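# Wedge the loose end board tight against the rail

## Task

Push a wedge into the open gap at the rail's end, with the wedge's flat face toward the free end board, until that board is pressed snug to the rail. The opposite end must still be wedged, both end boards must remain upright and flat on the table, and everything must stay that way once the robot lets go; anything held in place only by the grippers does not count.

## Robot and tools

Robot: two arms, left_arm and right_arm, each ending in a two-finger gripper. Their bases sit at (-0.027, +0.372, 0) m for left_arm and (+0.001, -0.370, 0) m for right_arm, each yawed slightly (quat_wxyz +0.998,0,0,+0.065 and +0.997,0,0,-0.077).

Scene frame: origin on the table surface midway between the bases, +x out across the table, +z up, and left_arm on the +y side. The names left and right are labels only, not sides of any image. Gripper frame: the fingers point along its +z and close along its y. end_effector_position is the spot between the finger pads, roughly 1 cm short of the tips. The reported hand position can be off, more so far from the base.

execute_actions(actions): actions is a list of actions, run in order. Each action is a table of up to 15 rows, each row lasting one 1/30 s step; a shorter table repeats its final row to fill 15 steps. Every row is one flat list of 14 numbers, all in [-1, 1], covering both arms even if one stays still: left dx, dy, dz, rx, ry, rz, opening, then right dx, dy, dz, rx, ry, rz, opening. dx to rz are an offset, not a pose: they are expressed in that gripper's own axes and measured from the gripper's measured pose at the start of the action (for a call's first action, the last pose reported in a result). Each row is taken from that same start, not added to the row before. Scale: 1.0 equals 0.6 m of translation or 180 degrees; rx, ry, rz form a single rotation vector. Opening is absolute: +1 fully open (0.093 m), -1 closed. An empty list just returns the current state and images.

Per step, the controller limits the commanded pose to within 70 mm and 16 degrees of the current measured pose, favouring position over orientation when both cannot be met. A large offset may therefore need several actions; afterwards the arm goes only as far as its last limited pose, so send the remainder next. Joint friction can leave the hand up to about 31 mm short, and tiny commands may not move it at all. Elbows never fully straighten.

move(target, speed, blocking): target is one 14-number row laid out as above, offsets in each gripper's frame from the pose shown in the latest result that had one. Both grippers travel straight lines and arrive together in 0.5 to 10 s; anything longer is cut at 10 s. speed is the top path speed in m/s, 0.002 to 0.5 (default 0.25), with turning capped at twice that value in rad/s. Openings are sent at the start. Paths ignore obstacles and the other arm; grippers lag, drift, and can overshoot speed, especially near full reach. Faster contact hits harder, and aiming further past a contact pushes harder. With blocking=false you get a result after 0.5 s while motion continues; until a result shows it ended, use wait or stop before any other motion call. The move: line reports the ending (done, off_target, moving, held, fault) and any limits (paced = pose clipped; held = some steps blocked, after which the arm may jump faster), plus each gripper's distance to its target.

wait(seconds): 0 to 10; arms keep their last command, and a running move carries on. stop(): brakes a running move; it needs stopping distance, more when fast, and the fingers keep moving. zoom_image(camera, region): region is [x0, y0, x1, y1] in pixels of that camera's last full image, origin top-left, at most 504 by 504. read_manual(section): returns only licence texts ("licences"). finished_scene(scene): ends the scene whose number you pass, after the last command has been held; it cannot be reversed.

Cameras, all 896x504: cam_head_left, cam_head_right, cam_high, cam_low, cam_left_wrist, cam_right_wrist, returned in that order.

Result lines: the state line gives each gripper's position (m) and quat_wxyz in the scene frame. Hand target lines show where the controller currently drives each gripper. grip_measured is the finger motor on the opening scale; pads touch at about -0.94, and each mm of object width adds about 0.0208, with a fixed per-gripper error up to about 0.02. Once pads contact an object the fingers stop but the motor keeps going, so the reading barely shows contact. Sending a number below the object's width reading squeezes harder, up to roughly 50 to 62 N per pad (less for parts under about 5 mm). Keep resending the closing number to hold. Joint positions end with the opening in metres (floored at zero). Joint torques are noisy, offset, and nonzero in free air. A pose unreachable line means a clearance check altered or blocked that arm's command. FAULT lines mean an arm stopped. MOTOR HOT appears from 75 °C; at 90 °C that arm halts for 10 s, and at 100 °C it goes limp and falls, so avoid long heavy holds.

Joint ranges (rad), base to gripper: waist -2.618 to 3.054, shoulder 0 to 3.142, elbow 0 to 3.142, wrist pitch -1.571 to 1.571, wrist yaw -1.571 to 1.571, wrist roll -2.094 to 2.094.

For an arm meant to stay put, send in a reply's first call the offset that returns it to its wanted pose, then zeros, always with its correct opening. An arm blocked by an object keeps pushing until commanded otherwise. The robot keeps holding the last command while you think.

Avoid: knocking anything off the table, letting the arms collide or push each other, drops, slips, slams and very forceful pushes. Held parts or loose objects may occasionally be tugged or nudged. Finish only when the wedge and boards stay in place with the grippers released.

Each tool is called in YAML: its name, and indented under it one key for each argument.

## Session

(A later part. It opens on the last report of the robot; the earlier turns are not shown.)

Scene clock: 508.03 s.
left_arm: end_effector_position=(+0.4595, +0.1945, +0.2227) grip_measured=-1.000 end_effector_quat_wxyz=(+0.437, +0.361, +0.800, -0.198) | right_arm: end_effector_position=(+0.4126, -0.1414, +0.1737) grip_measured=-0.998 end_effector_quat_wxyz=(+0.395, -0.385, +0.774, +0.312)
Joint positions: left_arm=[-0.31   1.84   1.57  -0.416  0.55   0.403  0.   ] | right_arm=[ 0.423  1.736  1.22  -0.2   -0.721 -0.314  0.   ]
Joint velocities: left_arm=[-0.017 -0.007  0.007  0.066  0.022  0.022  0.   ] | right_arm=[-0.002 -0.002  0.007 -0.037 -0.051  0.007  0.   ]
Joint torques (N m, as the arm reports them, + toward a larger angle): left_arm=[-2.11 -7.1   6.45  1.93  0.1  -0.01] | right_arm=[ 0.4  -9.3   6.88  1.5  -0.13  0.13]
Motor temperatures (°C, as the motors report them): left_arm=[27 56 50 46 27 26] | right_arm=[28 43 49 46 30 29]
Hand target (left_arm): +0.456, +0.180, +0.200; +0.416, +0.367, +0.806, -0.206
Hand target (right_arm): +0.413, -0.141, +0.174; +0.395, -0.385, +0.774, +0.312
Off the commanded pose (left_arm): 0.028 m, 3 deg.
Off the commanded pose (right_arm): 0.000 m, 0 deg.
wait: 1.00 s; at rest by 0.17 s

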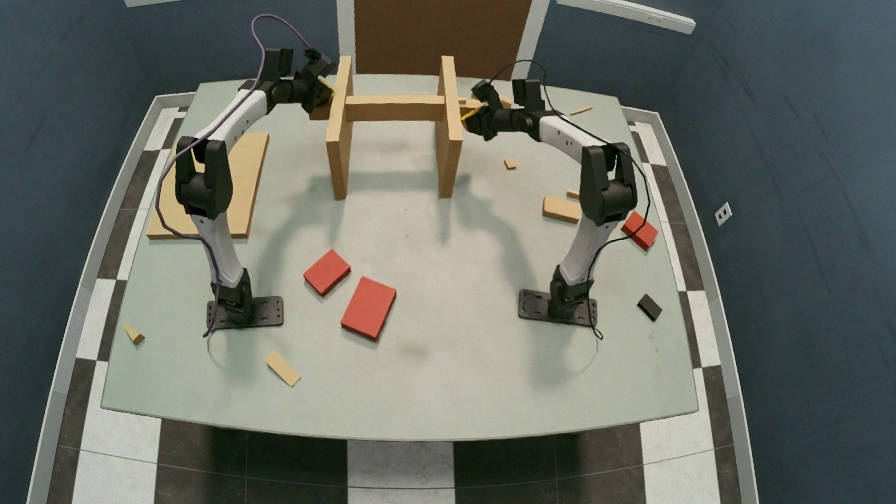

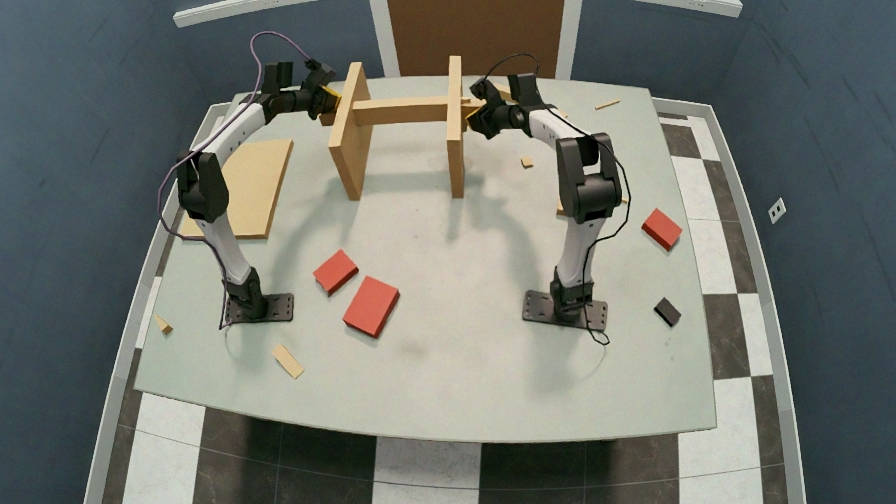

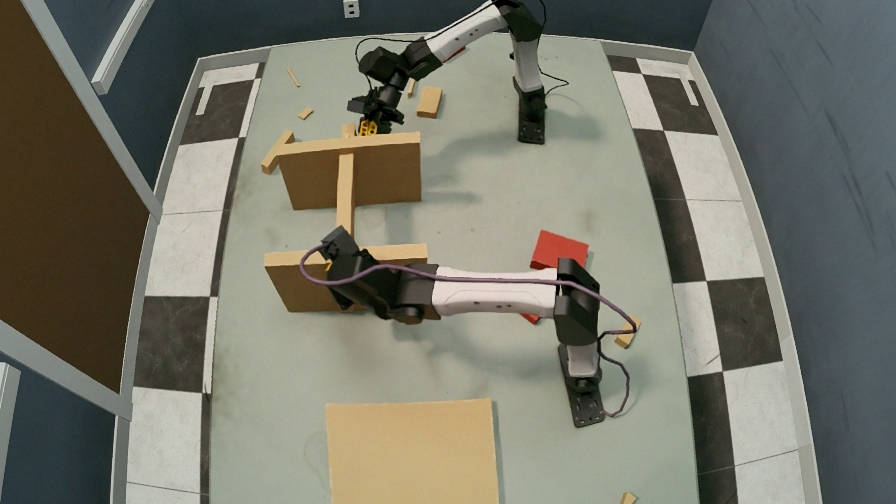

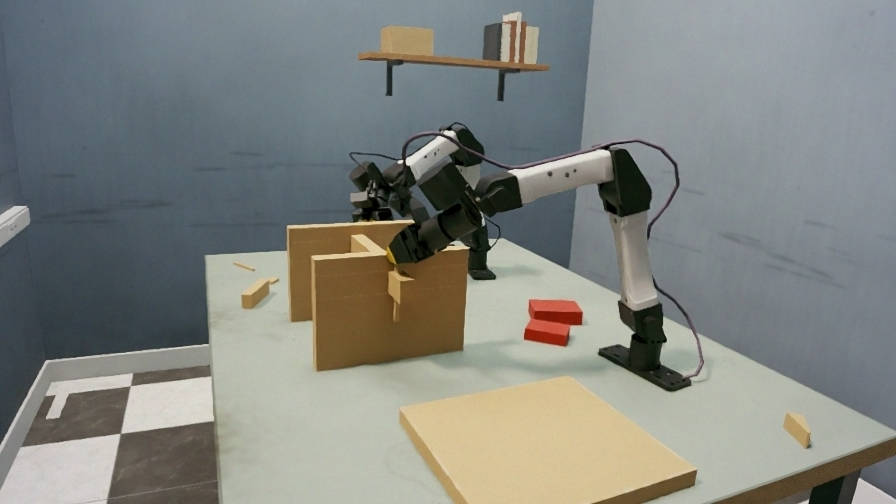

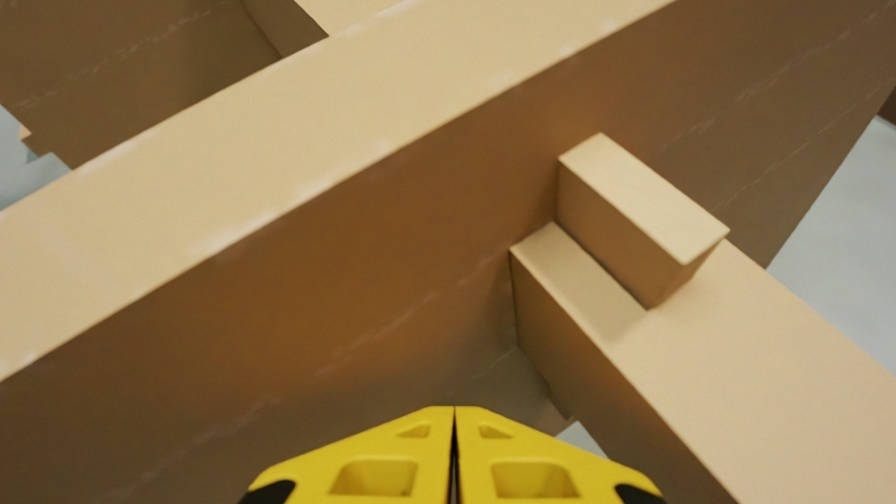

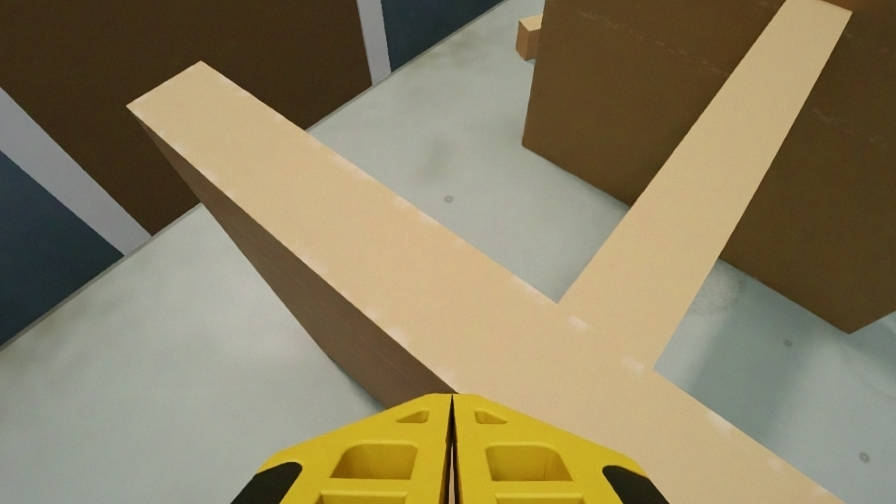

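execute_actions:
  actions:
    - [[0.0242,-0.0215,0.0336,0,0.016,0,-1,0,0,0,0,0,0,-1],[0.0242,-0.0227,0.0347,0,0.016,0,-1,0,0,0,0,0,0,-1],[0.0242,-0.0239,0.0358,0,0.016,0,-1,0,0,0,0,0,0,-1],[0.0241,-0.0251,0.0370,0,0.016,0,-1,0,0,0,0,0,0,-1],[0.0241,-0.0263,0.0381,0,0.016,0,-1,0,0,0,0,0,0,-1],[0.0241,-0.0275,0.0392,0,0.016,0,-1,0,0,0,0,0,0,-1],[0.0241,-0.0287,0.0403,0,0.016,0,-1,0,0,0,0,0,0,-1],[0.0241,-0.0299,0.0414,0,0.016,0,-1,0,0,0,0,0,0,-1],[0.0241,-0.0311,0.0425,0,0.016,0,-1,0,0,0,0,0,0,-1],[0.0240,-0.0323,0.0436,0,0.016,0,-1,0,0,0,0,0,0,-1],[0.0240,-0.0335,0.0447,0,0.016,0,-1,0,0,0,0,0,0,-1],[0.0240,-0.0347,0.0459,0,0.016,0,-1,0,0,0,0,0,0,-1],[0.0240,-0.0359,0.0470,0,0.016,0,-1,0,0,0,0,0,0,-1],[0.0240,-0.0371,0.0481,0,0.016,0,-1,0,0,0,0,0,0,-1],[0.0240,-0.0383,0.0492,0,0.016,0,-1,0,0,0,0,0,0,-1]]

wait:
  seconds: 1

zoom_image:
  camera: "cam_low"
  region: [340, 200, 460, 340]

zoom_image:
  camera: "cam_head_left"
  region: [270, 30, 390, 140]

Scene clock: 520.87 s.
left_arm: end_effector_position=(+0.4609, +0.1932, +0.2216) grip_measured=-1.000 end_effector_quat_wxyz=(+0.439, +0.354, +0.808, -0.173) | right_arm: end_effector_position=(+0.4126, -0.1414, +0.1737) grip_measured=-0.998 end_effector_quat_wxyz=(+0.395, -0.385, +0.774, +0.312)
Joint positions: left_arm=[-0.333  1.83   1.561 -0.406  0.478  0.391  0.   ] | right_arm=[ 0.423  1.736  1.22  -0.2   -0.721 -0.314  0.   ]
Joint velocities: left_arm=[-0.051 -0.051 -0.056  0.022 -0.168 -0.007  0.   ] | right_arm=[-0.002 -0.012  0.002 -0.095 -0.037 -0.095  0.   ]
Joint torques (N m, as the arm reports them, + toward a larger angle): left_arm=[-3.36 -6.88  5.45  2.04  0.26 -0.02] | right_arm=[ 0.4  -9.3   6.9   1.49 -0.13  0.14]
Motor temperatures (°C, as the motors report them): left_arm=[27 54 48 47 27 26] | right_arm=[28 42 49 47 30 29]
Hand target (left_arm): +0.452, +0.168, +0.195; +0.416, +0.367, +0.811, -0.188
Hand target (right_arm): +0.413, -0.141, +0.174; +0.395, -0.385, +0.774, +0.312
Off the commanded pose (left_arm): 0.039 m, 3 deg.
Off the commanded pose (right_arm): 0.000 m, 0 deg.

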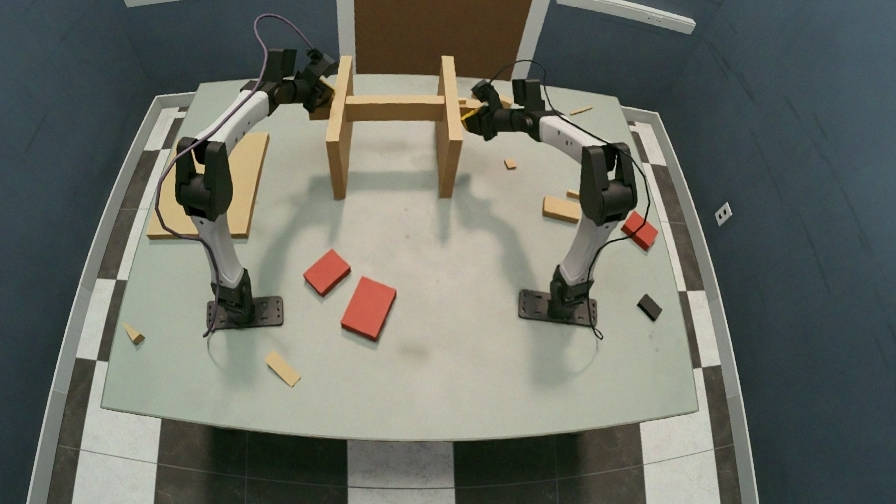

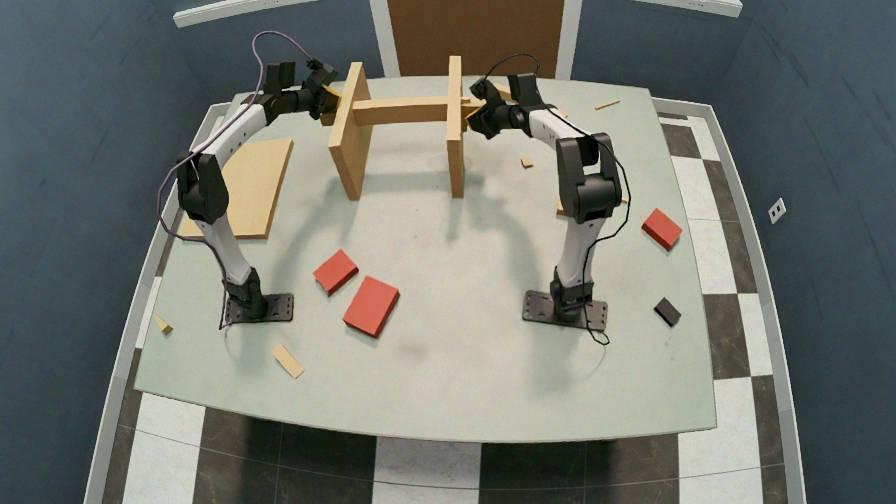

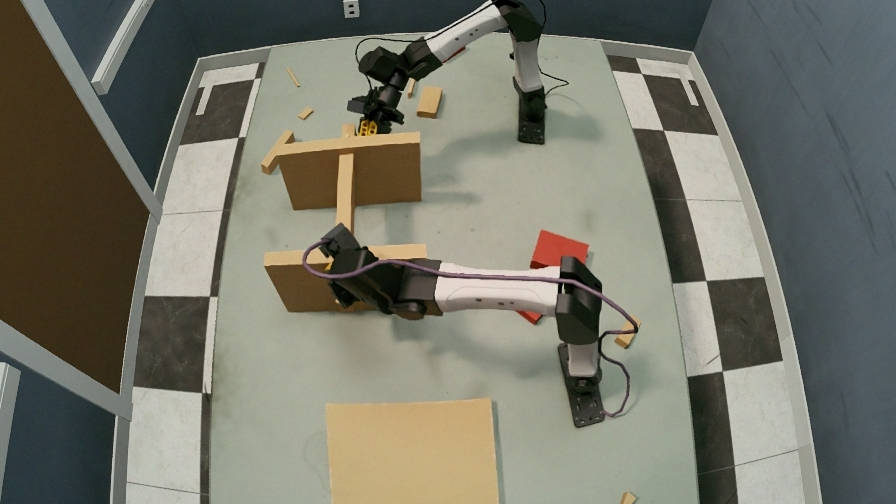

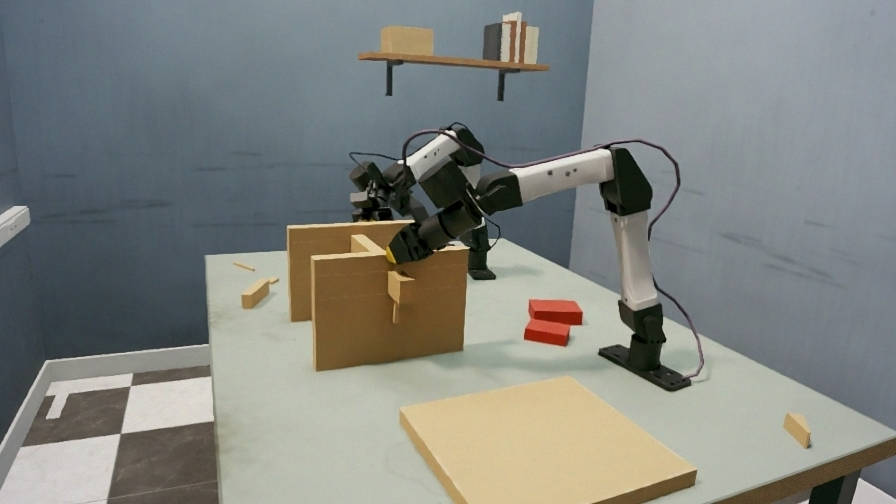

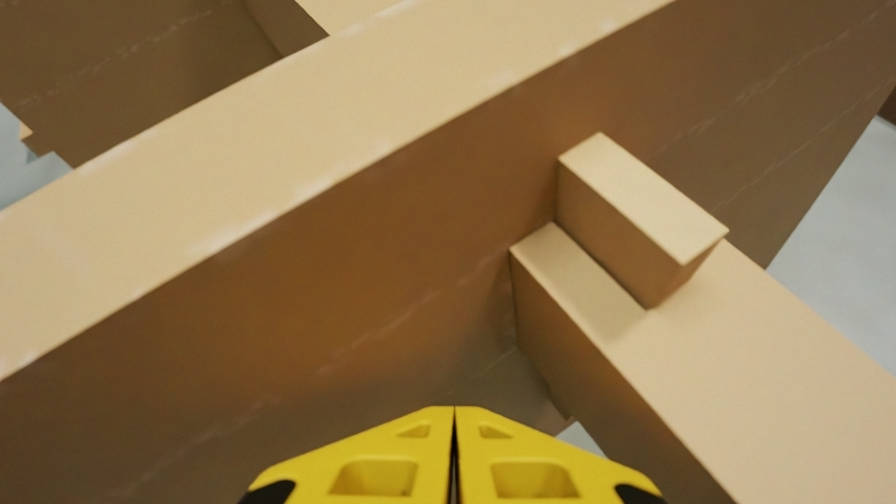

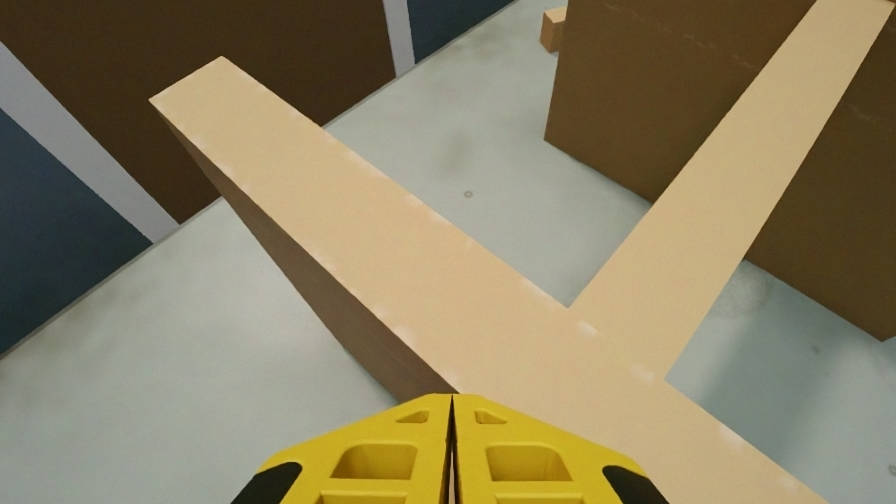

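Scene clock: 521.87 s.
left_arm: end_effector_position=(+0.4608, +0.1932, +0.2214) grip_measured=-1.000 end_effector_quat_wxyz=(+0.439, +0.351, +0.810, -0.170) | right_arm: end_effector_position=(+0.4126, -0.1414, +0.1737) grip_measured=-0.998 end_effector_quat_wxyz=(+0.395, -0.385, +0.774, +0.312)
Joint positions: left_arm=[-0.336  1.827  1.558 -0.404  0.467  0.385  0.   ] | right_arm=[ 0.423  1.736  1.22  -0.2   -0.721 -0.314  0.   ]
Joint velocities: left_arm=[-0.007 -0.007 -0.007  0.037 -0.007 -0.022  0.   ] | right_arm=[ 0.007 -0.017 -0.002 -0.051 -0.081  0.081  0.   ]
Joint torques (N m, as the arm reports them, + toward a larger angle): left_arm=[-3.3  -7.04  5.31  2.1   0.2  -0.02] | right_arm=[ 0.41 -9.28  6.89  1.5  -0.13  0.13]
Motor temperatures (°C, as the motors report them): left_arm=[27 54 48 47 27 26] | right_arm=[28 42 49 47 30 29]
Hand target (left_arm): +0.452, +0.168, +0.195; +0.415, +0.367, +0.811, -0.188
Hand target (right_arm): +0.413, -0.141, +0.174; +0.395, -0.385, +0.774, +0.312
Off the commanded pose (left_arm): 0.039 m, 4 deg.
Off the commanded pose (right_arm): 0.000 m, 0 deg.
wait: 1.00 s; at rest by 0.17 s

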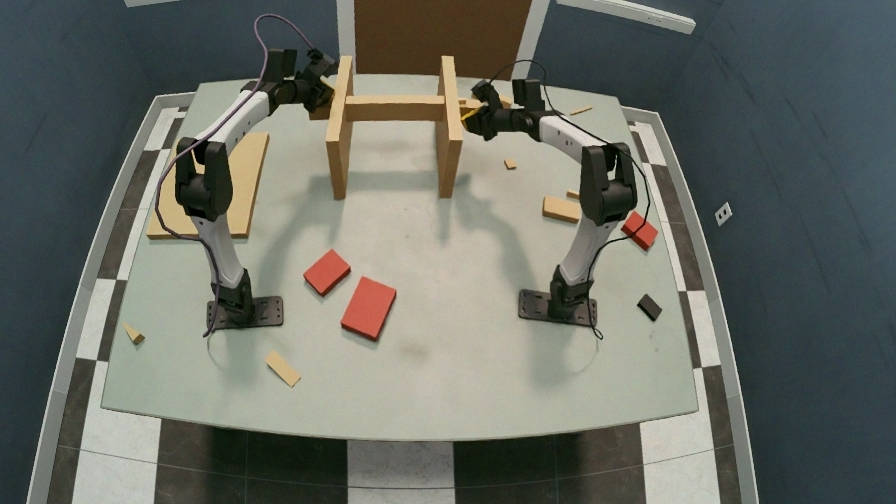

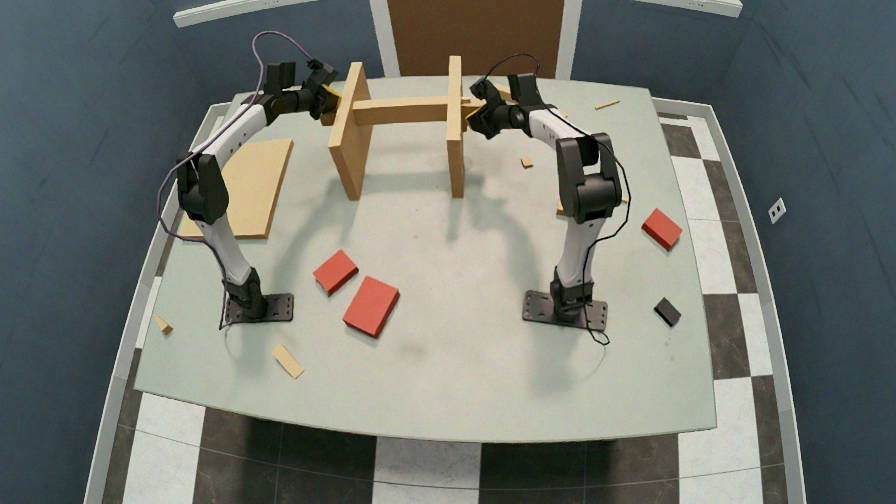

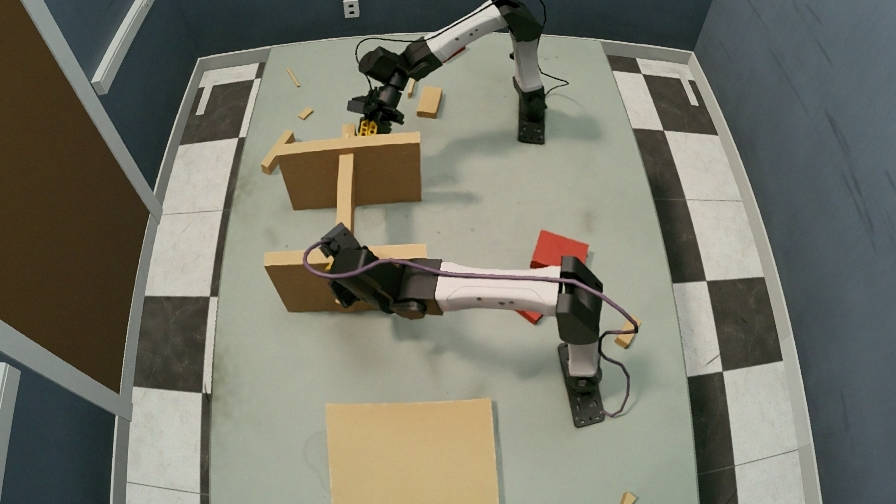

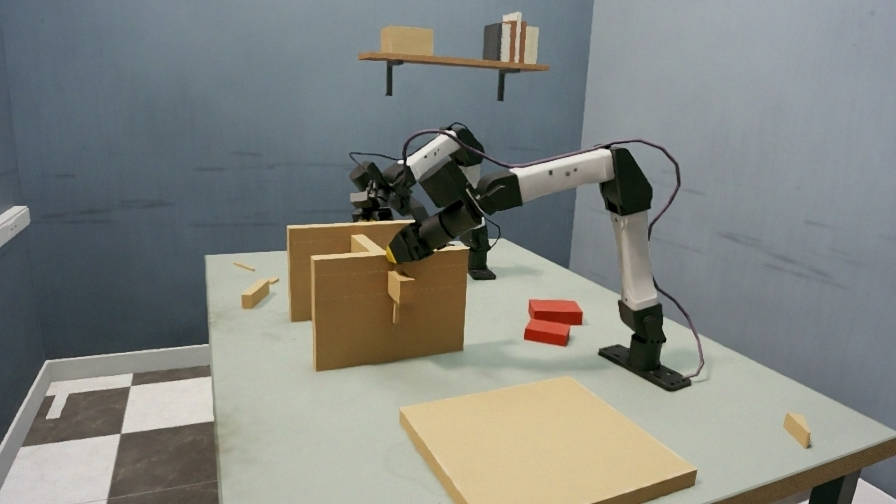

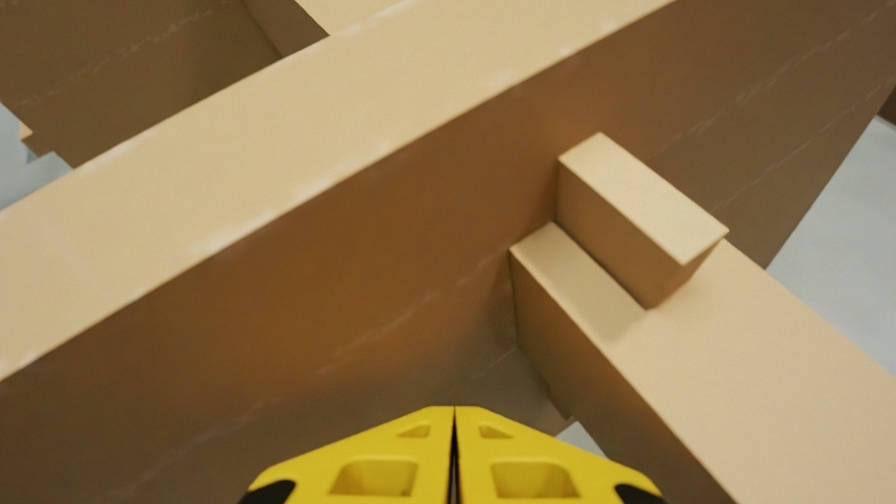

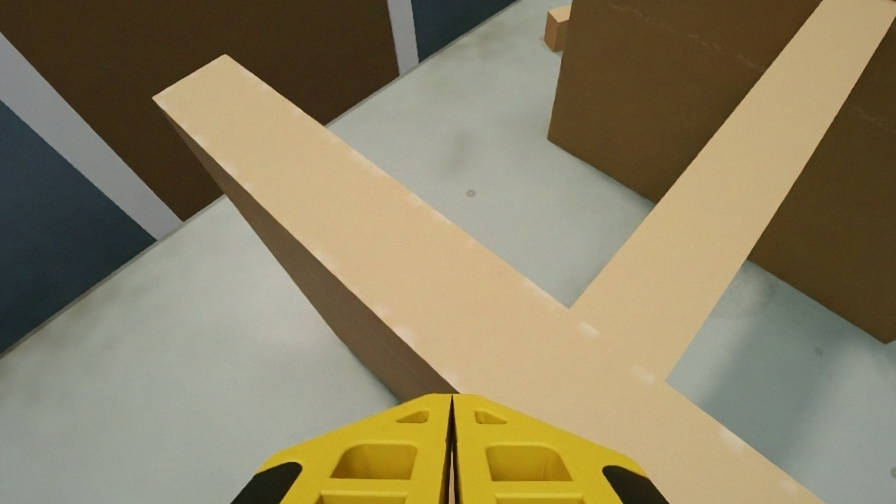

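Region (340, 200, 460, 340) of cam_low's 896x504 image, scaled by 3.600, with more detail than that image has; it fills the left 432 columns of this view, and the rest is white.

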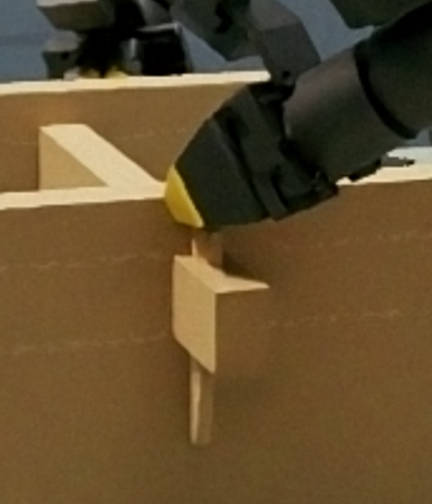

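Region (270, 30, 390, 140) of cam_head_left's 896x504 image, scaled by 4.200, with more detail than that image has; it fills the top 462 rows of this view, and the rest is white.

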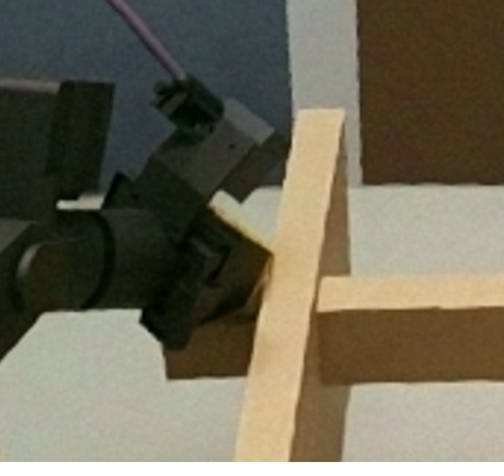

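execute_actions:
  actions:
    - [[0.0258,-0.0383,0.0377,0,0.016,0,-1,0,0,0,0,0,0,-1],[0.0276,-0.0355,0.0357,0,0.016,0,-1,0,0,0,0,0,0,-1],[0.0293,-0.0326,0.0337,0,0.016,0,-1,0,0,0,0,0,0,-1],[0.0310,-0.0298,0.0316,0,0.016,0,-1,0,0,0,0,0,0,-1],[0.0328,-0.0269,0.0296,0,0.016,0,-1,0,0,0,0,0,0,-1],[0.0345,-0.0240,0.0276,0,0.016,0,-1,0,0,0,0,0,0,-1],[0.0362,-0.0212,0.0256,0,0.016,0,-1,0,0,0,0,0,0,-1],[0.0380,-0.0183,0.0236,0,0.016,0,-1,0,0,0,0,0,0,-1],[0.0397,-0.0155,0.0216,0,0.016,0,-1,0,0,0,0,0,0,-1],[0.0414,-0.0126,0.0196,0,0.016,0,-1,0,0,0,0,0,0,-1],[0.0432,-0.0097,0.0176,0,0.016,0,-1,0,0,0,0,0,0,-1],[0.0449,-0.0069,0.0155,0,0.016,0,-1,0,0,0,0,0,0,-1],[0.0466,-0.0040,0.0135,0,0.016,0,-1,0,0,0,0,0,0,-1],[0.0484,-0.0012,0.0115,0,0.016,0,-1,0,0,0,0,0,0,-1],[0.0501,0.0017,0.0095,0,0.016,0,-1,0,0,0,0,0,0,-1]]

wait:
  seconds: 1

zoom_image:
  camera: "cam_low"
  region: [340, 200, 460, 340]

zoom_image:
  camera: "cam_head_left"
  region: [270, 30, 390, 140]

Scene clock: 538.03 s.
left_arm: end_effector_position=(+0.4623, +0.1971, +0.2175) grip_measured=-1.000 end_effector_quat_wxyz=(+0.448, +0.349, +0.809, -0.153) | right_arm: end_effector_position=(+0.4126, -0.1414, +0.1737) grip_measured=-0.998 end_effector_quat_wxyz=(+0.395, -0.385, +0.774, +0.312)
Joint positions: left_arm=[-0.337  1.814  1.517 -0.357  0.436  0.391  0.   ] | right_arm=[ 0.423  1.736  1.22  -0.2   -0.721 -0.314  0.   ]
Joint velocities: left_arm=[ 0.056  0.007 -0.037  0.11   0.168  0.022  0.   ] | right_arm=[-0.027 -0.027 -0.002  0.037  0.081 -0.037  0.   ]
Joint torques (N m, as the arm reports them, + toward a larger angle): left_arm=[ 1.01 -8.76  5.39  1.34  0.13  0.16] | right_arm=[ 0.41 -9.29  6.91  1.5  -0.12  0.13]
Motor temperatures (°C, as the motors report them): left_arm=[28 52 47 48 27 26] | right_arm=[28 42 49 47 30 29]
Hand target (left_arm): +0.454, +0.203, +0.194; +0.419, +0.354, +0.820, -0.162
Hand target (right_arm): +0.413, -0.141, +0.174; +0.395, -0.385, +0.774, +0.312
Off the commanded pose (left_arm): 0.026 m, 4 deg.
Off the commanded pose (right_arm): 0.000 m, 0 deg.

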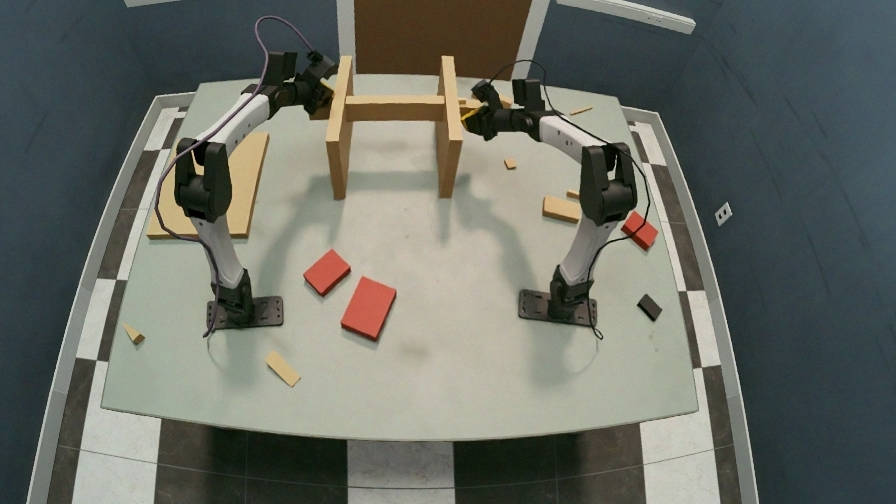

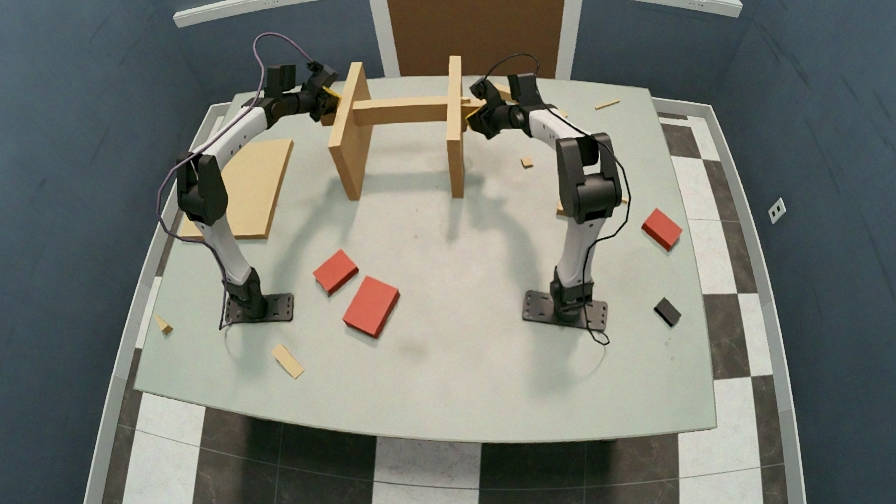

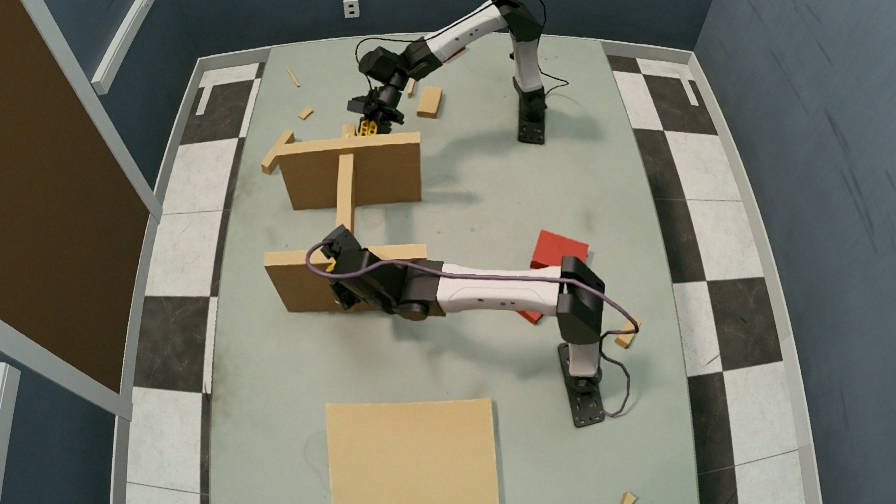

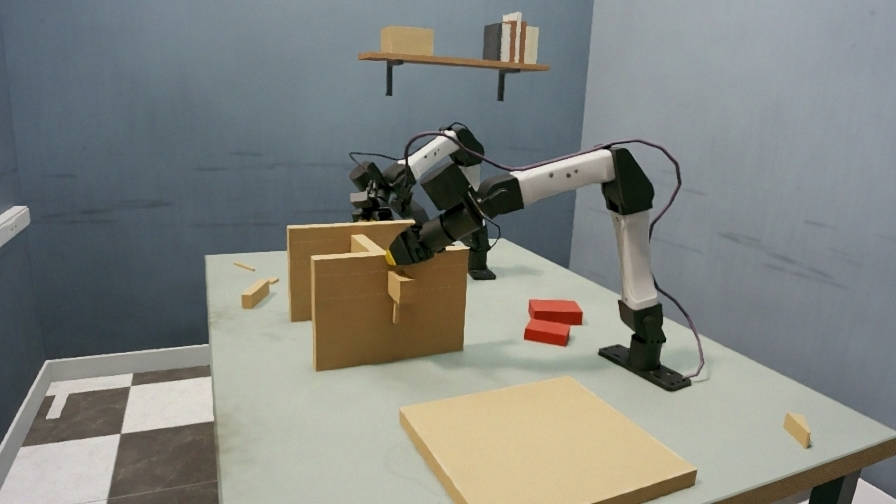

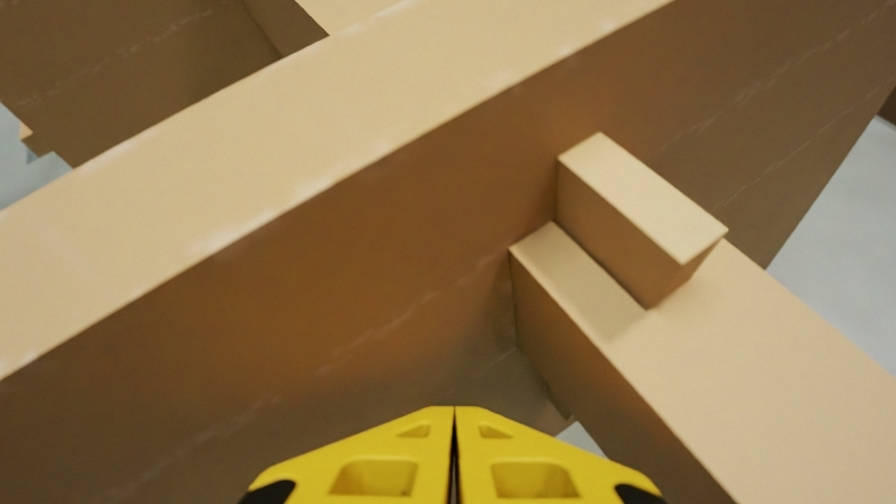

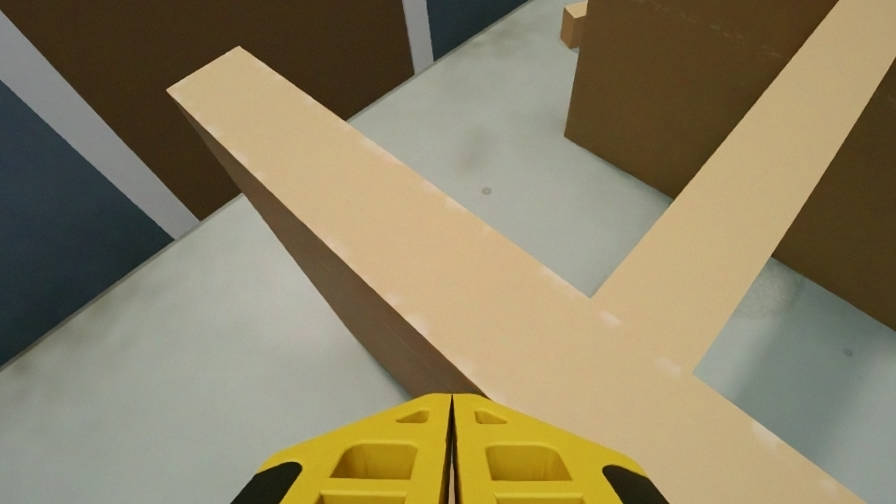

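Scene clock: 539.03 s.
left_arm: end_effector_position=(+0.4622, +0.1969, +0.2180) grip_measured=-1.000 end_effector_quat_wxyz=(+0.451, +0.355, +0.804, -0.156) | right_arm: end_effector_position=(+0.4126, -0.1414, +0.1737) grip_measured=-0.998 end_effector_quat_wxyz=(+0.395, -0.385, +0.774, +0.312)
Joint positions: left_arm=[-0.333  1.814  1.512 -0.348  0.452  0.402  0.   ] | right_arm=[ 0.423  1.736  1.22  -0.2   -0.721 -0.314  0.   ]
Joint velocities: left_arm=[ 0.012  0.002  0.012  0.007  0.022 -0.066  0.   ] | right_arm=[ 0.002  0.002  0.007 -0.007 -0.007  0.007  0.   ]
Joint torques (N m, as the arm reports them, + toward a larger angle): left_arm=[ 0.9  -8.81  5.62  1.4   0.18  0.23] | right_arm=[ 0.41 -9.3   6.88  1.49 -0.13  0.13]
Motor temperatures (°C, as the motors report them): left_arm=[28 52 47 48 27 26] | right_arm=[28 42 49 47 30 29]
Hand target (left_arm): +0.454, +0.203, +0.194; +0.419, +0.354, +0.820, -0.162
Hand target (right_arm): +0.413, -0.141, +0.174; +0.395, -0.385, +0.774, +0.312
Off the commanded pose (left_arm): 0.027 m, 4 deg.
Off the commanded pose (right_arm): 0.000 m, 0 deg.
wait: 1.00 s; at rest by 0.23 s

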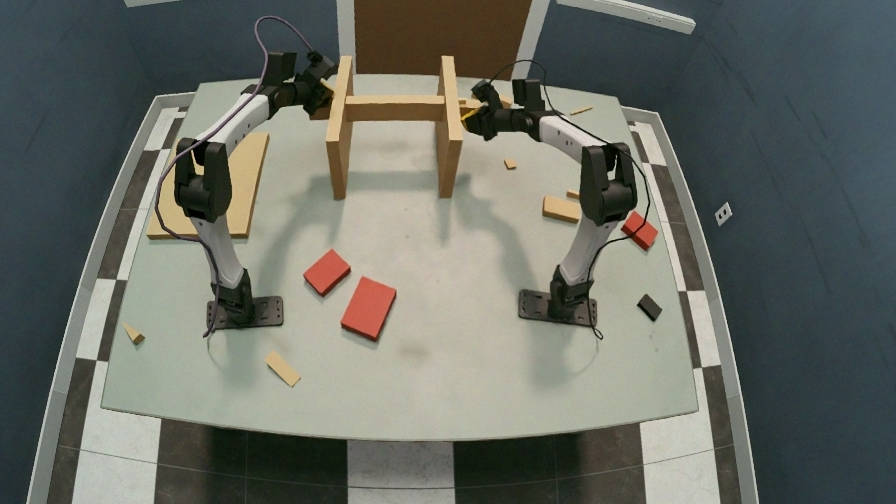

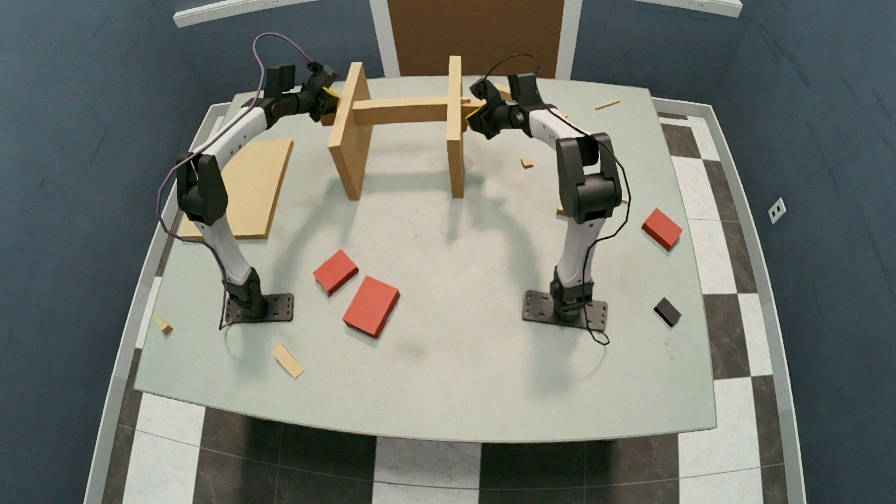

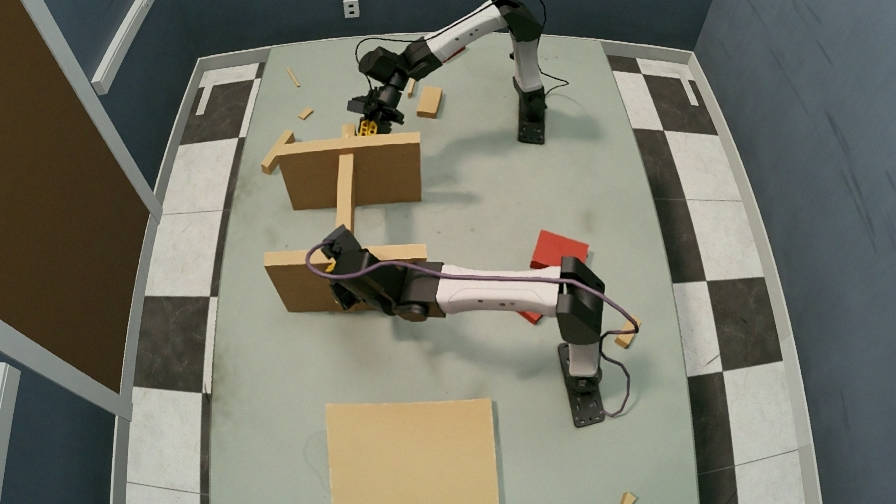

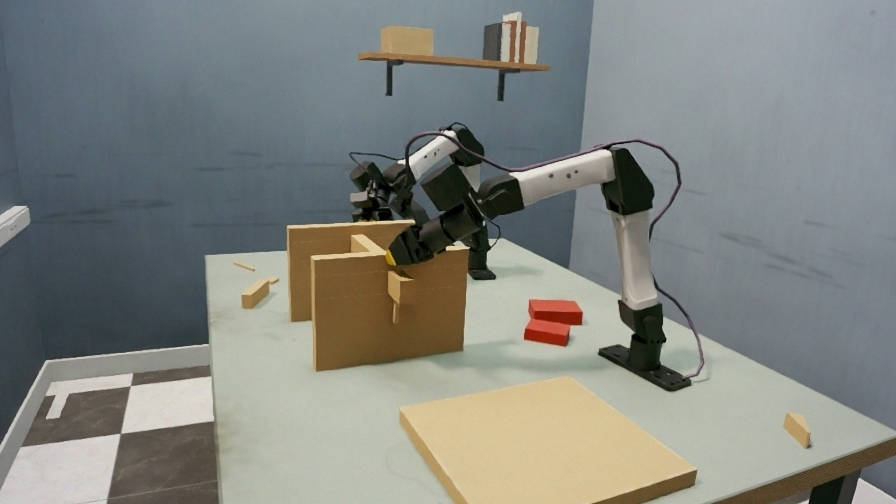

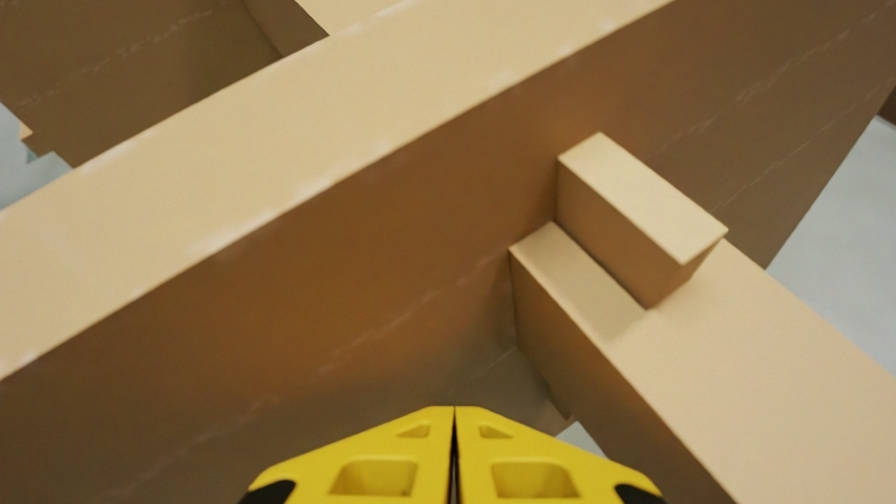

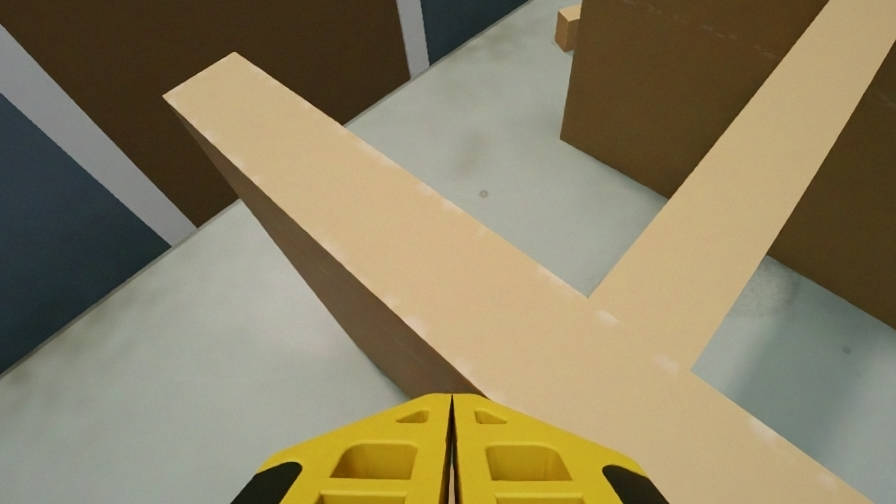

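Region (340, 200, 460, 340) of cam_low's 896x504 image, scaled by 3.600, with more detail than that image has; it fills the left 432 columns of this view, and the rest is white.

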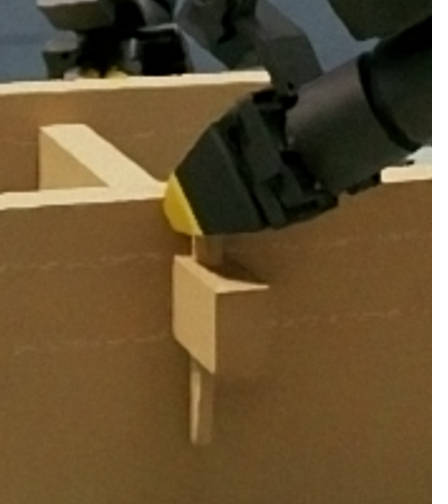

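Region (270, 30, 390, 140) of cam_head_left's 896x504 image, scaled by 4.200, with more detail than that image has; it fills the top 462 rows of this view, and the rest is white.

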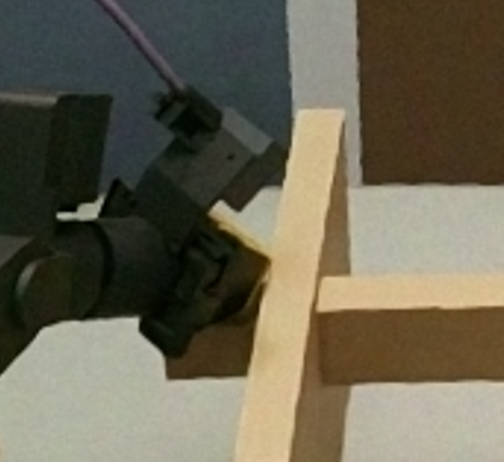

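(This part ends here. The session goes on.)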